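# Stack the small carton on the large carton

## Task

Set the small carton on the upper face of the large carton so that no part of it sticks out past that face's edges, and so that it stays there without the robot holding it; then release it and pull the tool away.

## Robot and tools

Robot: one arm ending in a vacuum tool with four suction cups on two air channels. Channel a drives the pair of cups at y = -70 mm in the tool frame and channel b the pair at y = +70 mm; within each pair the cups are at x = -35 and +35 mm. Each cup is 36 mm wide, and the tool reaches 148 mm to either side along its y axis. The reference point, called the cup point, is the centre of the four cup rims, and the cups point along its +z axis.

Frames: the scene frame has its origin on the table surface below the arm base, +z upward, +x forward, +y to the left when facing +x. Reported positions are in metres and orientations are quaternions in w,x,y,z order. Commands, however, are written in the cup point's own axes, not the scene axes.

execute_actions(actions, pictures): actions holds at most one entry. An empty list only fetches the state. {"rows": [...], "steps": n} runs n control steps, each 1/30 s, with n up to 15 (15 if omitted). It takes 1 to 15 rows, one row per step, and the final row repeats to fill any remaining steps. {"steps": n} with no rows is a wait of up to 300 steps, counted from the previous result, so your thinking time eats into it. pictures (true/false) turns camera images on or off. A refused call sends nothing to the robot.

A row is 8 numbers in [-1, 1]: dx, dy, dz, rx, ry, rz, suction_a, suction_b. The first six are an offset, not an absolute pose, given in the cup point's axes. 1.0 equals 0.6 m for dx/dy/dz and 180 degrees for the rotation; rx, ry, rz form one rotation vector. The base for the offset is the cup point pose shown in the latest result, or the pose at the start of the action if no result has shown it yet or if this is a later call in the same reply. Every row is counted from that same base, not from the row before. So an all-zero row pulls the arm back to the base; it does not hold still. suction_a and suction_b set each channel's vacuum as a fraction of full (about 75 kPa below ambient). A value of 0.01 or less switches the channel off, and each channel keeps its last setting.

move(target, speed, stop_force): target is one 8-number row with the same offset rules. The cup point follows a straight path lasting 0.5 to 10 s, taking the shorter way round when it turns. The suction values take effect at the start. speed is the top path speed in m/s, from 0.002 to 0.5 (default 0.25), and turning is capped at twice that figure in rad/s. The actual motion can lag, drift or overshoot that speed, most of all with the arm near full stretch. stop_force is optional, 9 to 40 N, and cannot be used in the first 0.2 s of a scene. If the wrist sensor reads that much extra resistance for 2 steps running, the path ends, the cup point backs up 2 steps and holds. It measures along the line to the target in the starting axes, so it is unreliable on moves that rotate. Leave stop_force out when moving away from something you are pressing on. The move: line gives how it ended (done, off_target, moving, held, fault, contact) and which limits acted, plus the distance from target. paced means the pose was clipped; limits=held means some steps were blocked, after which the arm may move faster than asked.

wait(seconds): from 0 to 10; lets the simulation run with no new command. zoom_image(camera, region): region is [x0, y0, x1, y1] in pixels, top-left origin, at most 504 by 504. Cameras are cam_head_left, cam_head_right, cam_high, cam_low (504x504 each) and cam_wrist (616x616, fisheye). finished_scene(scene): closes the current scene by its number and grades it; this cannot be reversed.

Each step, the commanded pose is limited to 100 mm and 16 degrees from the measured pose; position wins over orientation when both cannot be met. After a long move, read the reported pose and send the rest. A Hand target line shows where the controller is heading. A pose unreachable line and HELD marks mean the clearance check altered or blocked commands.

Result readings: pose and velocities; suction_measured_a/b (vacuum reached, near 0 without a seal); part_present_a/b (goes to 1 at 0.54, back to 0 below 0.49); Wrist force and Wrist torque along the cup point axes (offset up to about 4 N, noise, saturation near 50 N, pushing into a surface shows as force back toward the arm); joint torques, which are rough and offset.

Gripping: press a channel's two cups fully onto a flat, smooth face. An edge, gap or seam under a rim lets air in. If a powered channel has a cup over nothing, the other channel also loses vacuum, so power only channels whose cups are fully covered. Held objects ride up to 12 mm nearer the tool. To release, lower the carton until it sits on its support, switch both channels off, and retreat at least 15 mm. A cup sealed to the table holds the tool down; switch that channel off.

Things to avoid: the arm is rigid, and a fast approach or a target set beyond a surface causes force spikes. Any outside force of 150 N, or joint torque at its limit (139 N m for the three large joints, 26 N m for the wrists, counting held weight), freezes the arm for 10 s. Holding loads heats the motors; a MOTOR HOT line appears at 70 °C and the brakes lock at 85 °C. Do not drop, slam or shove objects, and never let anything leave the table. Loose items may get brief outside nudges.

Each tool is called as a command line: name --argument value for each argument, lists and objects as JSON in quotes; but a table of rows of numbers goes row by row, as --pt "numbers of a row", without its own name.

## Session

execute_actions --actions '[]'

Scene clock: 0.00 s of 5300.00 s.
end_effector_position=(+0.4254, +0.0090, +0.4024) suction_measured_a=0.00 part_present_a=0 suction_measured_b=0.00 part_present_b=0 end_effector_quat_wxyz=(+0.002, -0.010, +1.000, -0.001) end_effector_velocity=(+0.000, -0.000, +0.000) end_effector_angular_velocity=(-0.000, -0.001, -0.000)
Joint positions: [-0.315 -1.768  1.733 -1.532 -1.573  1.256]
Joint velocities: [-0.001 -0.    -0.001  0.    -0.    -0.   ]
Joint torques (N m, as the arm reports them, + toward a larger angle): no reading
Motor temperatures (°C, as the motors report them): [30 30 30 33 35 38]
Wrist force (N, on the end effector, along its own x y z axes, offset not removed): no reading
Wrist torque (N m, same axes, about the end effector's origin, offset not removed): no reading
Hand target: +0.425, +0.009, +0.402; +0.002, -0.010, +1.000, -0.001

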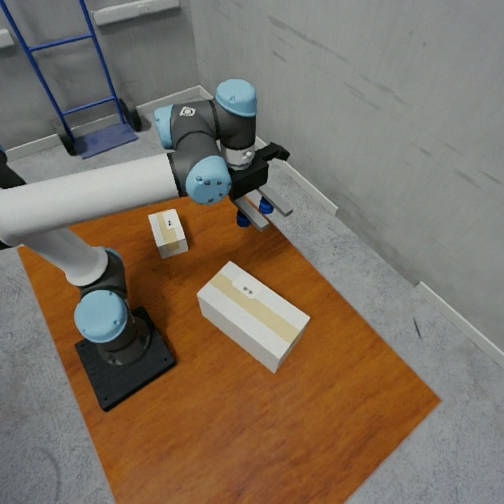

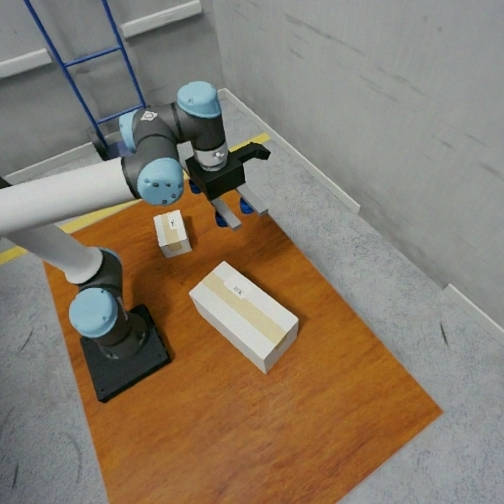

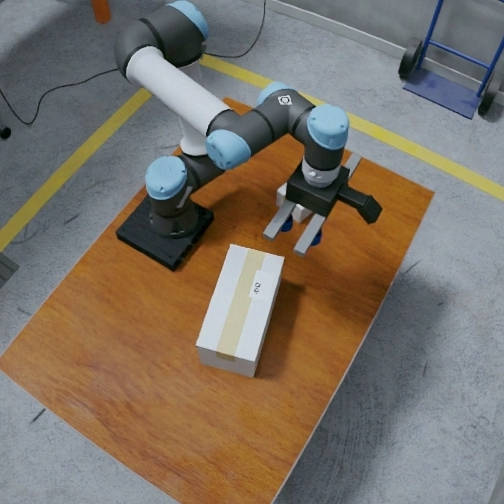

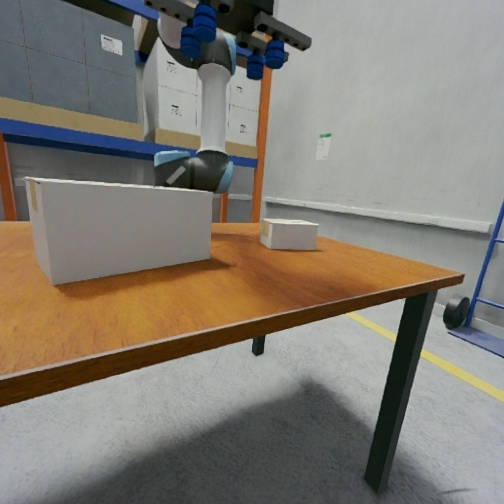

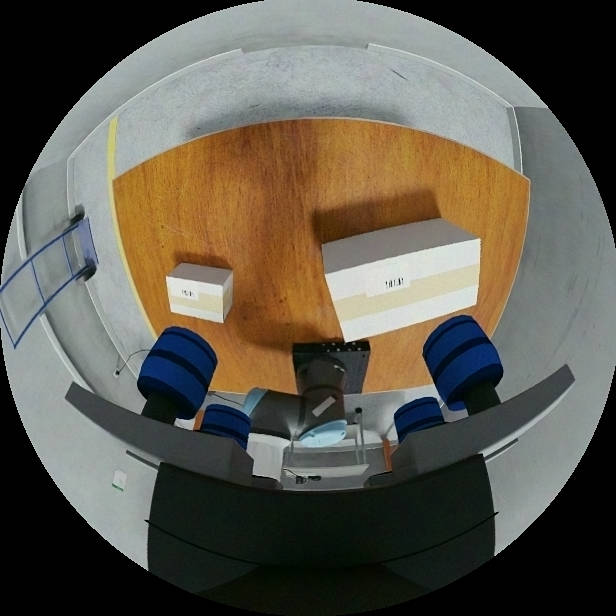

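move --target '[0.15,0.46,0.2,0,0,0.06,0,0]' --speed 0.4

Scene clock: 8.67 s of 5300.00 s.
end_effector_position=(+0.3308, +0.2823, +0.2814) suction_measured_a=0.00 part_present_a=0 suction_measured_b=0.00 part_present_b=0 end_effector_quat_wxyz=(+0.003, +0.084, +0.996, -0.002) end_effector_velocity=(+0.000, +0.003, -0.001) end_effector_angular_velocity=(-0.003, -0.001, -0.003)
Joint positions: [ 0.373 -1.712  1.997 -1.852 -1.572  2.133]
Joint velocities: [ 0.007  0.006 -0.002 -0.004 -0.003  0.01 ]
Joint torques (N m, as the arm reports them, + toward a larger angle): [  7.24 -10.18 -35.88  -5.34  -1.61   1.84]
Motor temperatures (°C, as the motors report them): [30 30 30 33 35 38]
Wrist force (N, on the end effector, along its own x y z axes, offset not removed): [1.2 1.4 1.3]
Wrist torque (N m, same axes, about the end effector's origin, offset not removed): [0.11 -0.13 -0.16]
Hand target: +0.331, +0.283, +0.281; +0.003, +0.084, +0.996, -0.002
Off the commanded pose: 0.001 m, 0 deg.
After step 90, 4.03 s passed at rest.
move: done

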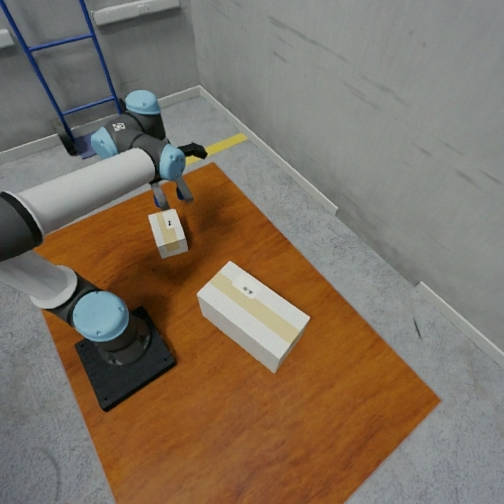

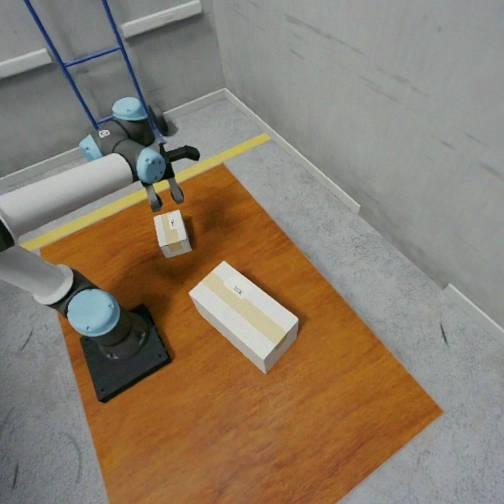

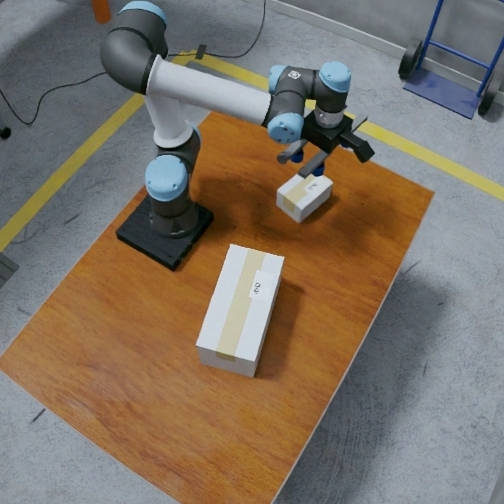

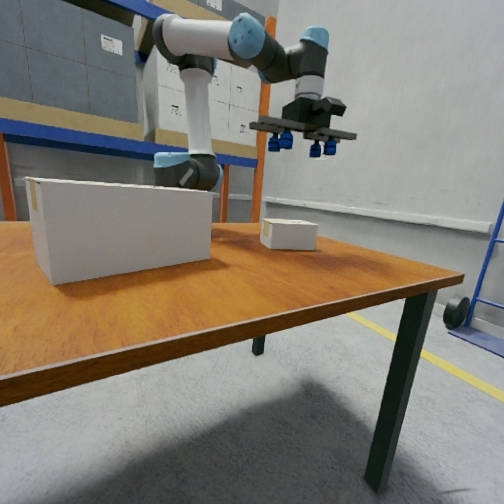

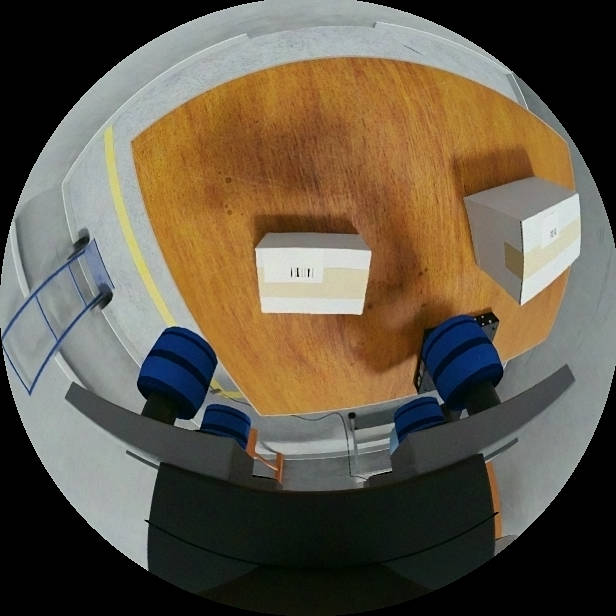

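move --target '[-0.05,-0.005,0.24,0,0,0.517,0,0]' --speed 0.5

Scene clock: 13.47 s of 5300.00 s.
end_effector_position=(+0.3607, +0.2741, +0.1379) suction_measured_a=0.00 part_present_a=0 suction_measured_b=0.00 part_present_b=0 end_effector_quat_wxyz=(+0.003, +0.780, +0.625, +0.001) end_effector_velocity=(+0.001, +0.000, -0.001) end_effector_angular_velocity=(-0.001, -0.002, -0.019)
Joint positions: [ 0.331 -1.481  2.194 -2.28  -1.572  3.712]
Joint velocities: [ 0.001  0.004  0.001 -0.006 -0.002  0.019]
Joint torques (N m, as the arm reports them, + toward a larger angle): [  6.81 -17.51 -13.46  -5.6   -1.67   1.95]
Motor temperatures (°C, as the motors report them): [30 30 30 33 35 38]
Wrist force (N, on the end effector, along its own x y z axes, offset not removed): [0.3 -0.1 2.8]
Wrist torque (N m, same axes, about the end effector's origin, offset not removed): [-0.05 0.01 -0.02]
Hand target: +0.361, +0.274, +0.138; +0.003, +0.781, +0.624, +0.001
Off the commanded pose: 0.000 m, 0 deg.
move: done

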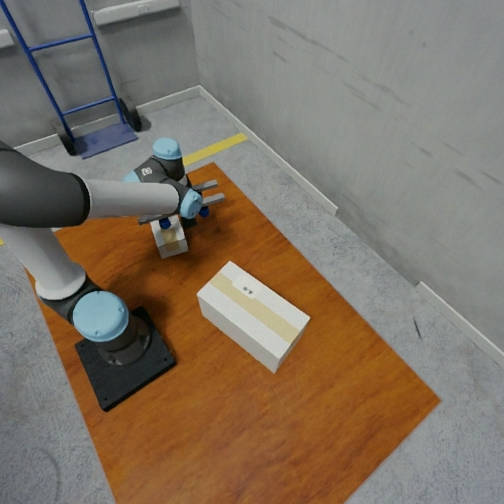

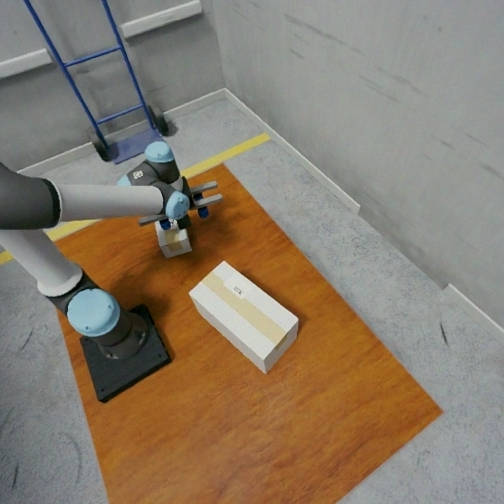

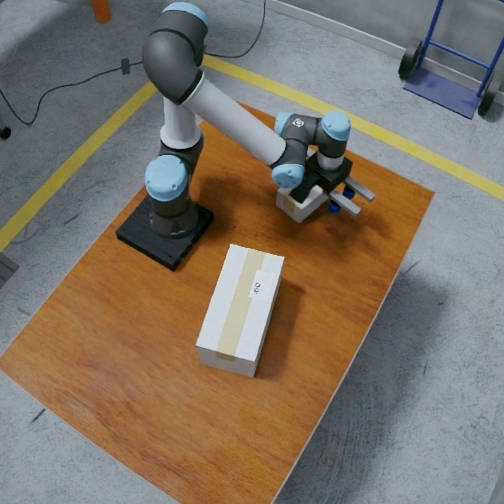

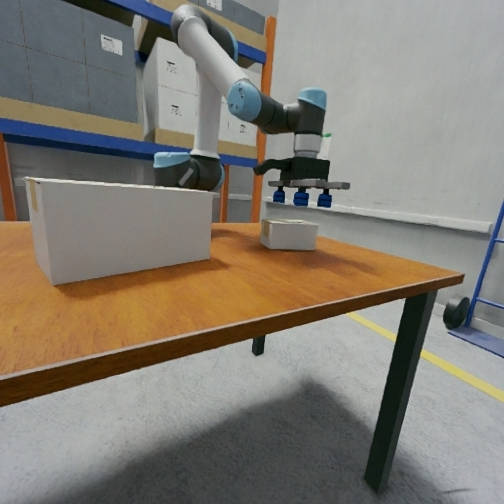

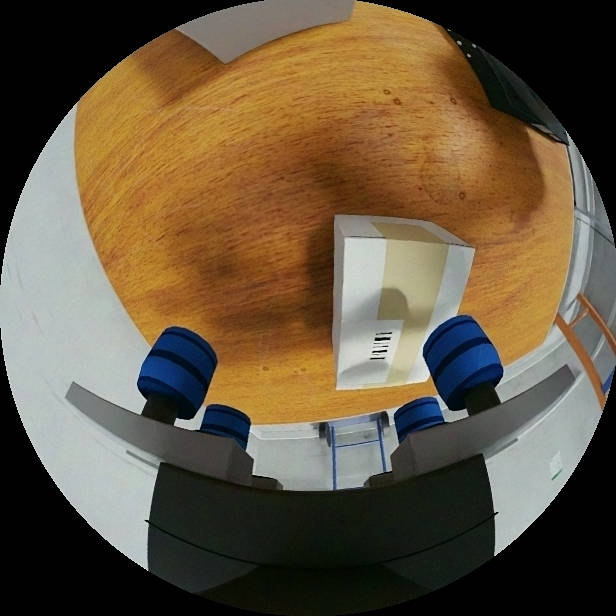

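move --target '[0,0.006,0.11,0,0,0,1,0]' --speed 0.025 --stop_force 10

Scene clock: 18.23 s of 5300.00 s.
end_effector_position=(+0.3646, +0.2733, +0.0723) suction_measured_a=0.80 part_present_a=1 suction_measured_b=0.00 part_present_b=0 end_effector_quat_wxyz=(+0.003, +0.780, +0.625, +0.001) end_effector_velocity=(-0.000, +0.000, -0.002) end_effector_angular_velocity=(+0.001, -0.000, +0.000)
Joint positions: [ 0.327 -1.334  2.254 -2.487 -1.572  3.708]
Joint velocities: [ 0.001  0.006  0.002 -0.008  0.001  0.   ]
Joint torques (N m, as the arm reports them, + toward a larger angle): [ -9.2  -23.33  -9.77  -5.82   1.02  -1.95]
Motor temperatures (°C, as the motors report them): [30 30 30 33 35 38]
Wrist force (N, on the end effector, along its own x y z axes, offset not removed): [1.1 2.6 8.0]
Wrist torque (N m, same axes, about the end effector's origin, offset not removed): [-0.07 -0.18 -0.06]
Hand target: +0.365, +0.273, +0.072; +0.003, +0.780, +0.625, +0.001
Off the commanded pose: 0.000 m, 0 deg.
move: done

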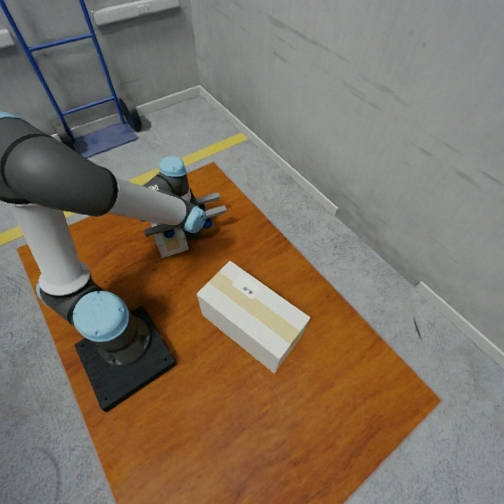

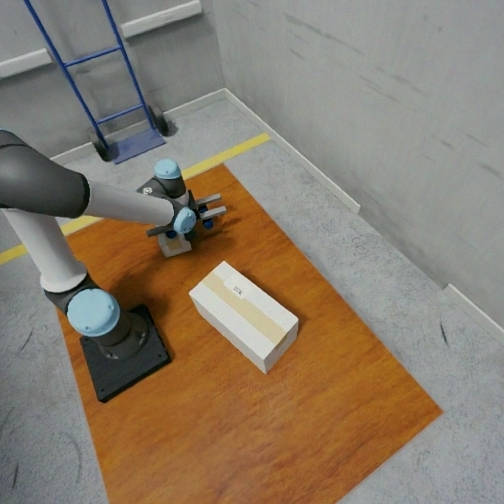

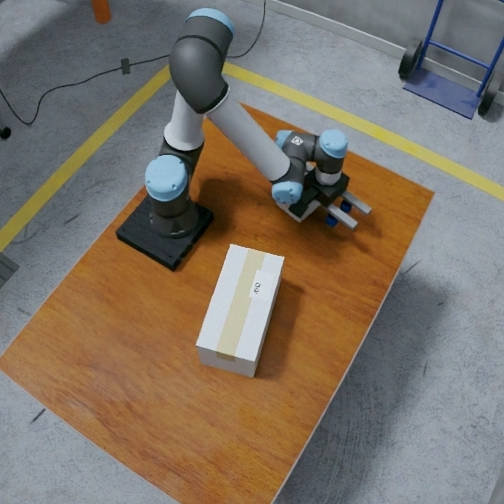

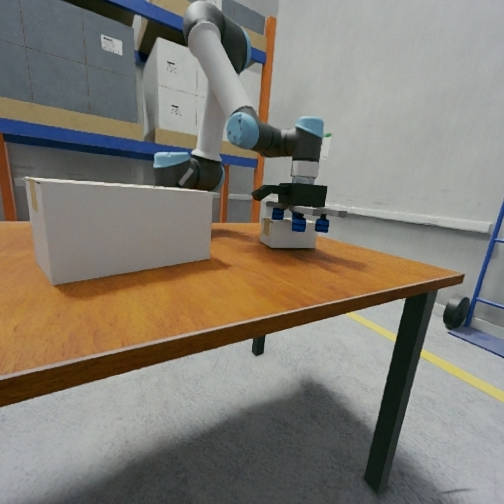

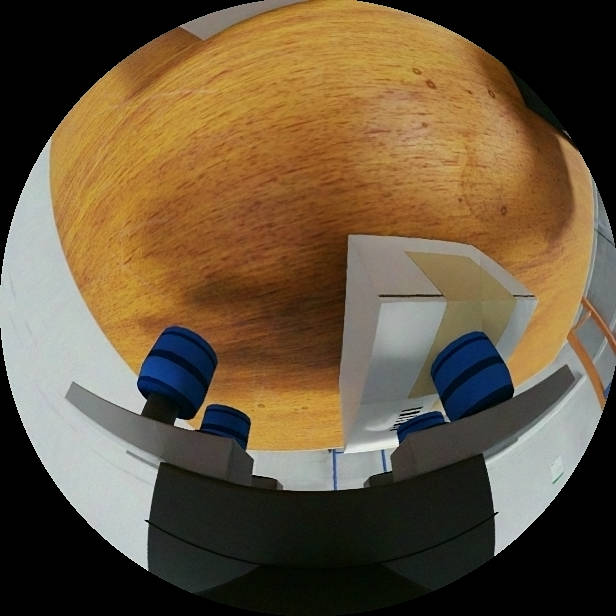

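move --target '[0,0,-0.36,0,0,0,1,0]'

move --target '[-0.67,0.248,0,0,0,-0.158,1,0]' --speed 0.3

Scene clock: 22.93 s of 5300.00 s.
end_effector_position=(+0.3633, +0.2736, +0.2878) suction_measured_a=0.88 part_present_a=1 suction_measured_b=0.00 part_present_b=0 end_effector_quat_wxyz=(+0.003, +0.780, +0.625, +0.001) end_effector_velocity=(+0.001, -0.001, +0.003) end_effector_angular_velocity=(+0.000, +0.000, -0.003)
Joint positions: [ 0.326 -1.665  1.94  -1.842 -1.572  3.708]
Joint velocities: [-0.003 -0.001 -0.008  0.01   0.     0.   ]
Joint torques (N m, as the arm reports them, + toward a larger angle): [ -7.44 -35.89 -37.51  -1.77  -1.29  -2.09]
Motor temperatures (°C, as the motors report them): [30 30 30 33 35 38]
Wrist force (N, on the end effector, along its own x y z axes, offset not removed): [1.8 0.0 7.8]
Wrist torque (N m, same axes, about the end effector's origin, offset not removed): [-0.51 -0.24 -0.08]
Hand target: +0.363, +0.274, +0.288; +0.003, +0.780, +0.625, +0.001
Off the commanded pose: 0.001 m, 0 deg.
move: done

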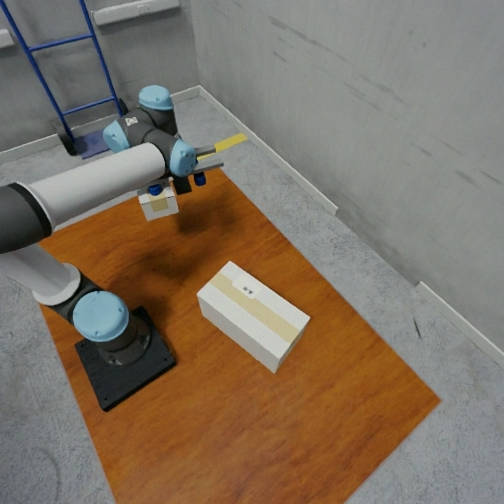

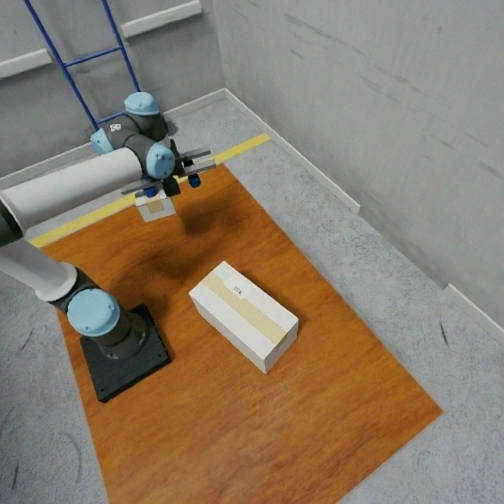

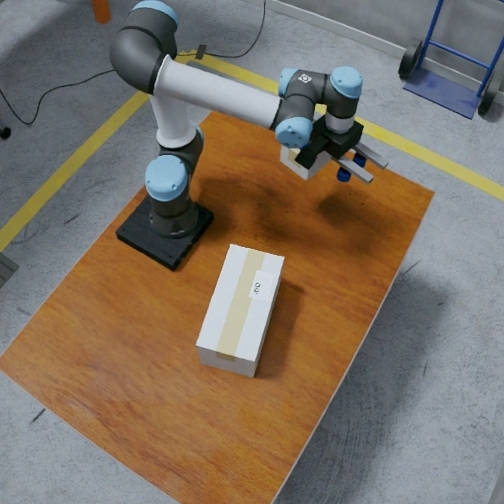

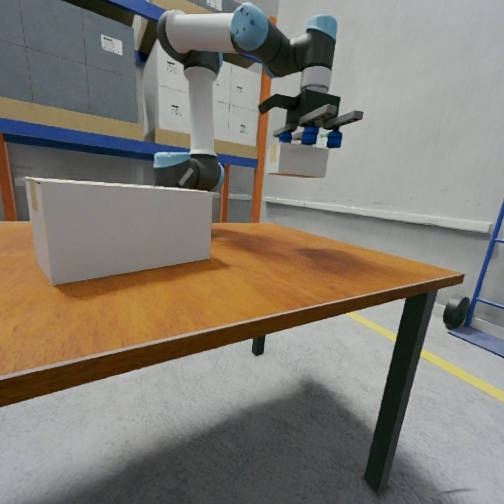

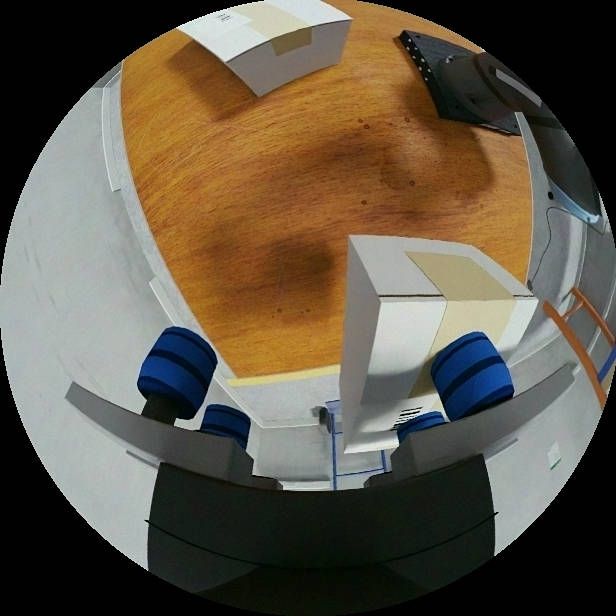

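Scene clock: 25.10 s of 5300.00 s.
end_effector_position=(+0.4210, -0.1502, +0.2885) suction_measured_a=0.88 part_present_a=1 suction_measured_b=0.00 part_present_b=0 end_effector_quat_wxyz=(+0.002, +0.603, +0.798, +0.001) end_effector_velocity=(+0.001, -0.004, +0.000) end_effector_angular_velocity=(+0.001, +0.000, +0.004)
Joint positions: [-0.662 -1.682  1.956 -1.84  -1.572  2.223]
Joint velocities: [-0.006  0.006 -0.006  0.001  0.001 -0.011]
Joint torques (N m, as the arm reports them, + toward a larger angle): [ -8.6  -13.2  -35.61  -2.05   1.5   -1.43]
Motor temperatures (°C, as the motors report them): [30 30 30 33 35 38]
Wrist force (N, on the end effector, along its own x y z axes, offset not removed): [-0.7 1.7 8.3]
Wrist torque (N m, same axes, about the end effector's origin, offset not removed): [-0.21 0.03 -0.01]
Hand target: +0.421, -0.151, +0.288; +0.002, +0.603, +0.798, +0.001
Off the commanded pose: 0.001 m, 0 deg.
move: done

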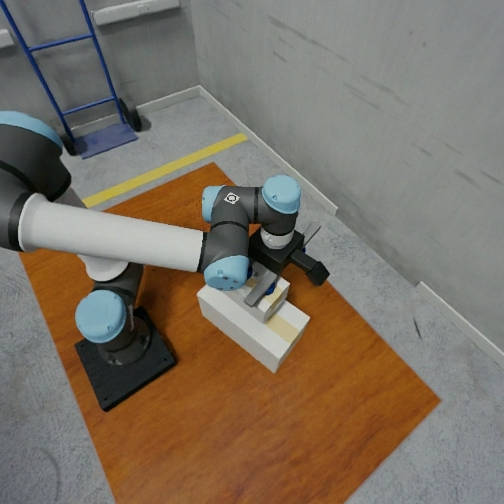

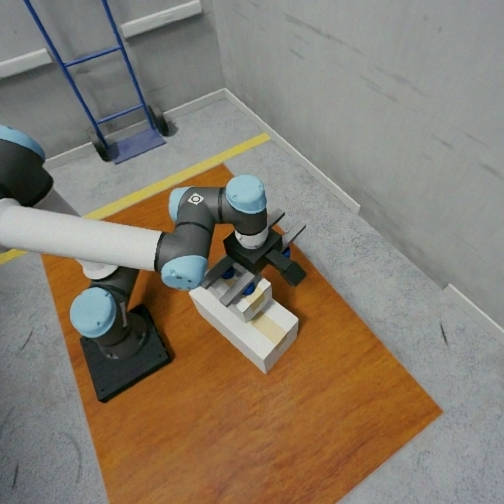

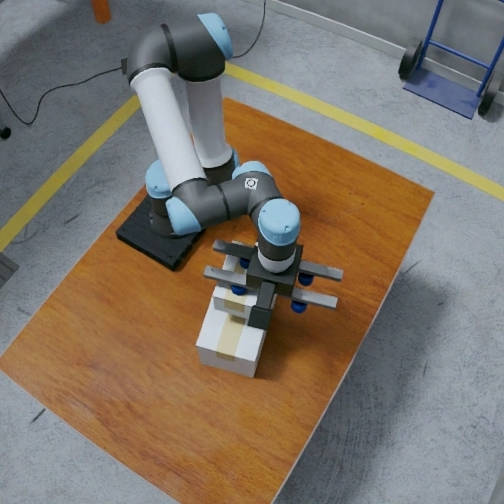

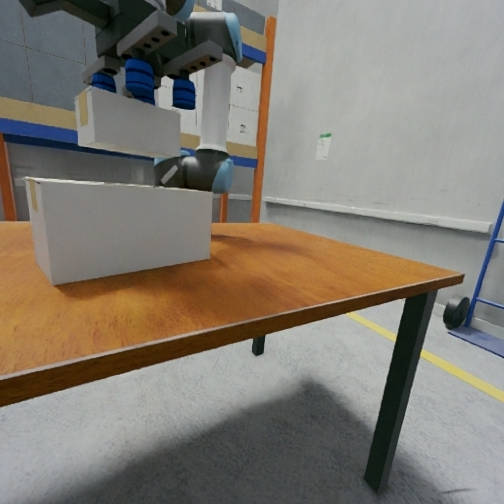

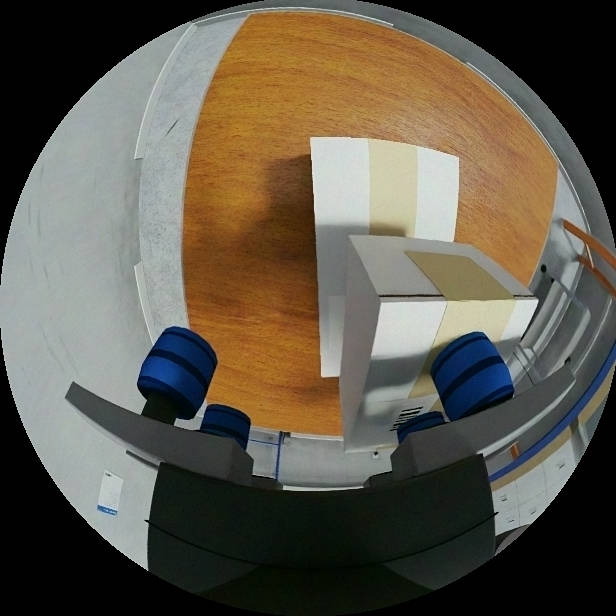

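move --target '[0,-0.008,0.08,0,0,0,1,0]' --speed 0.08

move --target '[0,0,0.07,0,0,0,1,0]' --speed 0.01 --stop_force 9

Scene clock: 27.60 s of 5300.00 s.
end_effector_position=(+0.4167, -0.1514, +0.2408) suction_measured_a=0.88 part_present_a=1 suction_measured_b=0.00 part_present_b=0 end_effector_quat_wxyz=(+0.002, +0.603, +0.798, +0.001) end_effector_velocity=(+0.000, +0.001, -0.003) end_effector_angular_velocity=(+0.001, +0.001, +0.003)
Joint positions: [-0.671 -1.651  2.058 -1.973 -1.572  2.215]
Joint velocities: [ 0.002  0.003  0.006 -0.008  0.    -0.001]
Joint torques (N m, as the arm reports them, + toward a larger angle): [ -7.75 -14.85 -18.13  -5.71  -0.76  -2.05]
Motor temperatures (°C, as the motors report them): [30 30 30 33 35 38]
Wrist force (N, on the end effector, along its own x y z axes, offset not removed): [1.5 0.7 8.3]
Wrist torque (N m, same axes, about the end effector's origin, offset not removed): [-0.36 -0.17 -0.02]
Hand target: +0.417, -0.151, +0.241; +0.002, +0.603, +0.798, +0.001
Off the commanded pose: 0.000 m, 0 deg.
move: done

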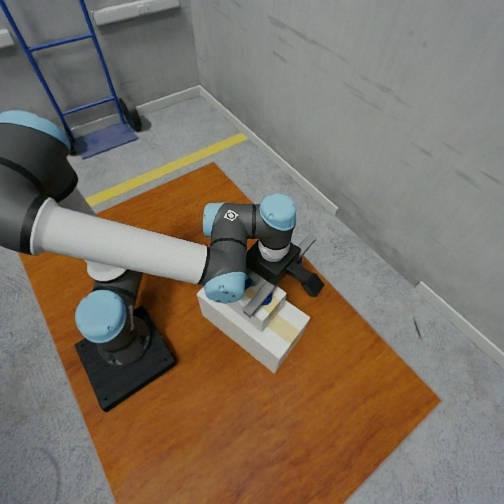

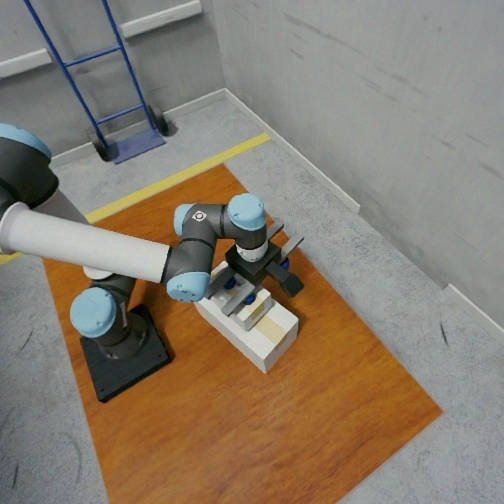

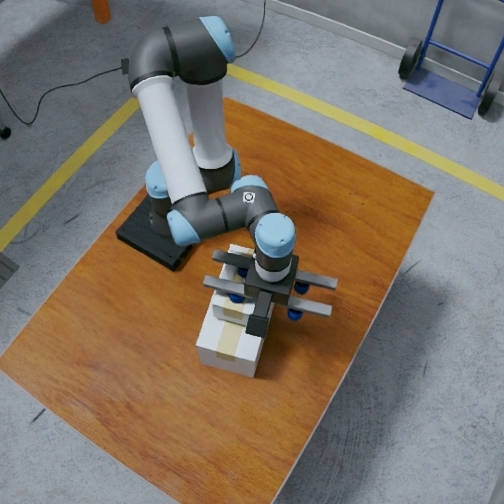

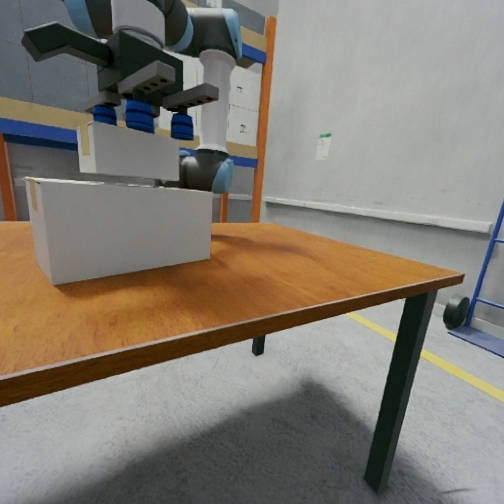

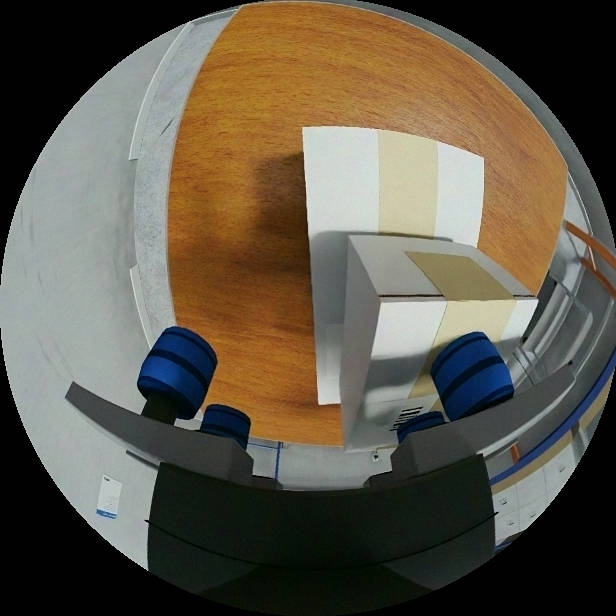

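Scene clock: 29.80 s of 5300.00 s.
end_effector_position=(+0.4168, -0.1514, +0.2228) suction_measured_a=0.88 part_present_a=1 suction_measured_b=0.00 part_present_b=0 end_effector_quat_wxyz=(+0.002, +0.603, +0.798, +0.001) end_effector_velocity=(-0.000, -0.000, +0.003) end_effector_angular_velocity=(+0.001, +0.002, -0.000)
Joint positions: [-0.671 -1.631  2.09  -2.025 -1.572  2.215]
Joint velocities: [-0.    -0.002 -0.006  0.01  -0.001 -0.   ]
Joint torques (N m, as the arm reports them, + toward a larger angle): [ -3.99 -14.48 -15.28  -1.48   1.89  -0.07]
Motor temperatures (°C, as the motors report them): [30 30 30 33 35 38]
Wrist force (N, on the end effector, along its own x y z axes, offset not removed): [11.9 1.5 -50.0]
Wrist torque (N m, same axes, about the end effector's origin, offset not removed): [4.18 0.77 0.76]
Hand target: +0.417, -0.151, +0.223; +0.002, +0.603, +0.798, +0.001
Off the commanded pose: 0.024 m, 0 deg.
move: contact

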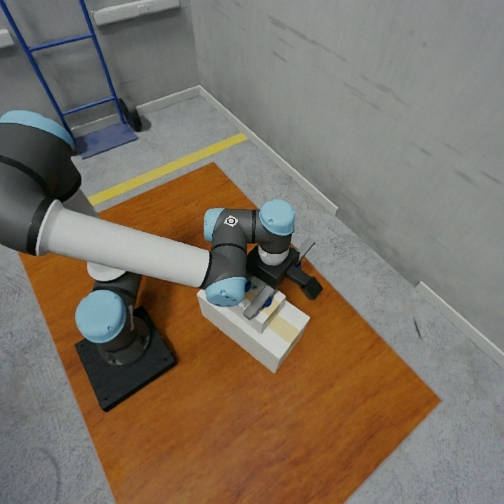

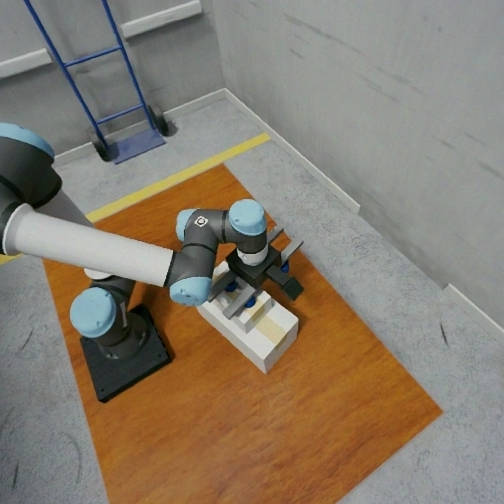

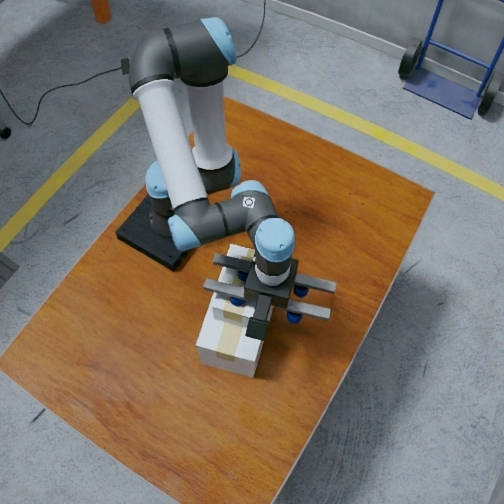

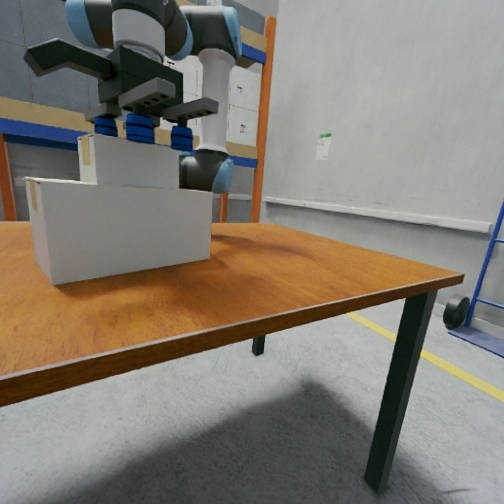

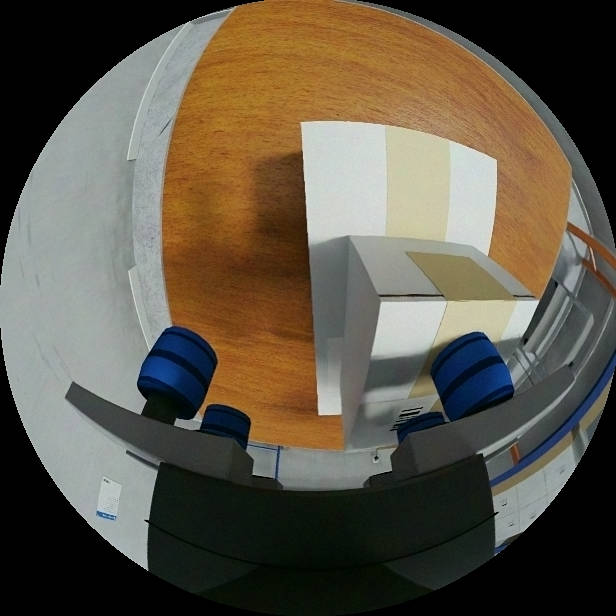

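execute_actions --actions '[{"rows":[[0,0,-0.003,0,0,0,0,0]],"steps":15}]' --pictures false

move --target '[0,0,-0.25,0,0,0,0,0]'

Scene clock: 32.13 s of 5300.00 s.
end_effector_position=(+0.4168, -0.1515, +0.2246) suction_measured_a=0.00 part_present_a=0 suction_measured_b=0.00 part_present_b=0 end_effector_quat_wxyz=(+0.002, +0.603, +0.798, +0.001) end_effector_velocity=(-0.000, -0.000, +0.000) end_effector_angular_velocity=(-0.000, +0.001, -0.001)
Joint positions: [-0.671 -1.633  2.087 -2.02  -1.572  2.215]
Joint velocities: [-0.001 -0.    -0.     0.001 -0.001  0.001]
Joint torques (N m, as the arm reports them, + toward a larger angle): [ -3.6  -20.43 -20.53  -0.02   3.06  -0.89]
Motor temperatures (°C, as the motors report them): [30 30 30 33 35 38]
Wrist force (N, on the end effector, along its own x y z axes, offset not removed): [0.8 -0.3 -32.2]
Wrist torque (N m, same axes, about the end effector's origin, offset not removed): [2.23 -0.02 -0.02]
Hand target: +0.417, -0.151, +0.225; +0.002, +0.603, +0.798, +0.001
Off the commanded pose: 0.000 m, 0 deg.
Steps of this call (steps 1 to 55: nothing new was sent; steps 56 to 70: all 15 steps of this action). Readings (end_effector_position | what the end effector reports):
56: (+0.4168, -0.1514, +0.2233) | suction_measured_a=0.73 part_present_a=1 suction_measured_b=0.00 part_present_b=0
57: (+0.4168, -0.1515, +0.2235) | suction_measured_a=0.21 part_present_a=0 suction_measured_b=0.00 part_present_b=0
59: (+0.4169, -0.1515, +0.2241) | suction_measured_a=0.00 part_present_a=0 suction_measured_b=0.00 part_present_b=0
63: (+0.4168, -0.1515, +0.2245) | suction_measured_a=0.00 part_present_a=0 suction_measured_b=0.00 part_present_b=0
70: the state above

Scene clock: 33.67 s of 5300.00 s.
end_effector_position=(+0.4158, -0.1515, +0.3743) suction_measured_a=0.00 part_present_a=0 suction_measured_b=0.00 part_present_b=0 end_effector_quat_wxyz=(+0.002, +0.603, +0.798, +0.001) end_effector_velocity=(+0.001, +0.000, +0.003) end_effector_angular_velocity=(+0.002, +0.001, +0.001)
Joint positions: [-0.671 -1.725  1.771 -1.612 -1.572  2.215]
Joint velocities: [ 0.001  0.002 -0.009  0.009  0.001  0.   ]
Joint torques (N m, as the arm reports them, + toward a larger angle): [-10.35 -10.95 -36.18  -2.04  -1.57  -1.67]
Motor temperatures (°C, as the motors report them): [30 30 30 33 35 38]
Wrist force (N, on the end effector, along its own x y z axes, offset not removed): [1.3 0.0 2.5]
Wrist torque (N m, same axes, about the end effector's origin, offset not removed): [-0.03 -0.10 -0.14]
Hand target: +0.416, -0.152, +0.375; +0.002, +0.603, +0.798, +0.001
Off the commanded pose: 0.000 m, 0 deg.
move: done

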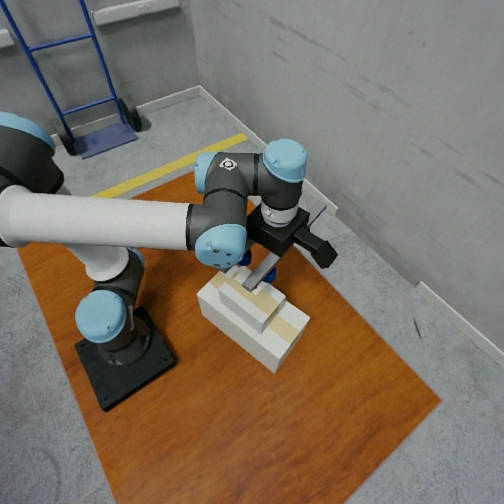

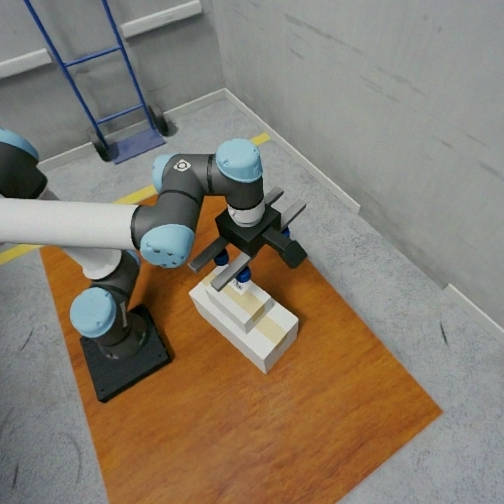

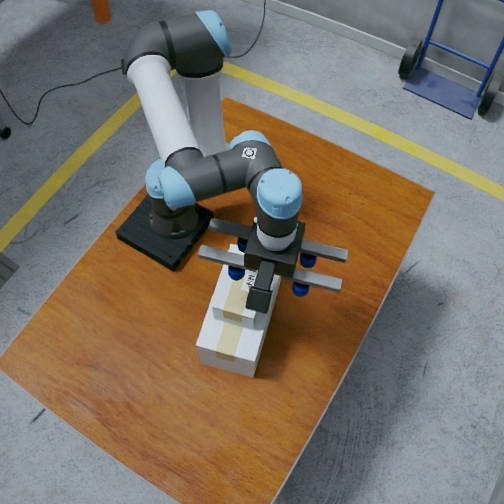

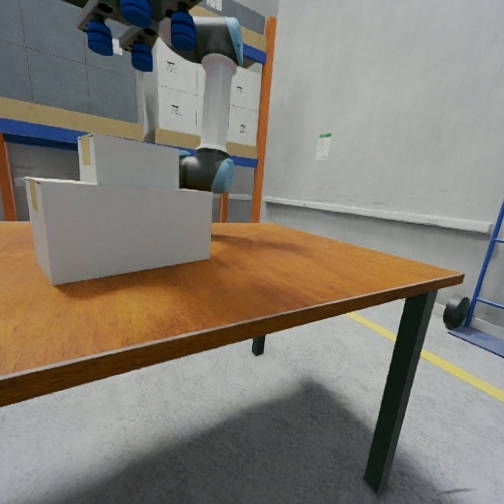

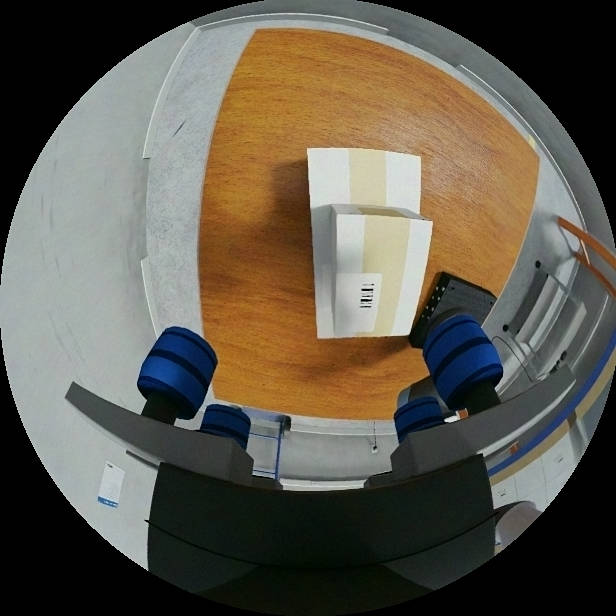

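finished_scene --scene 1

The scene is finished: the task was done.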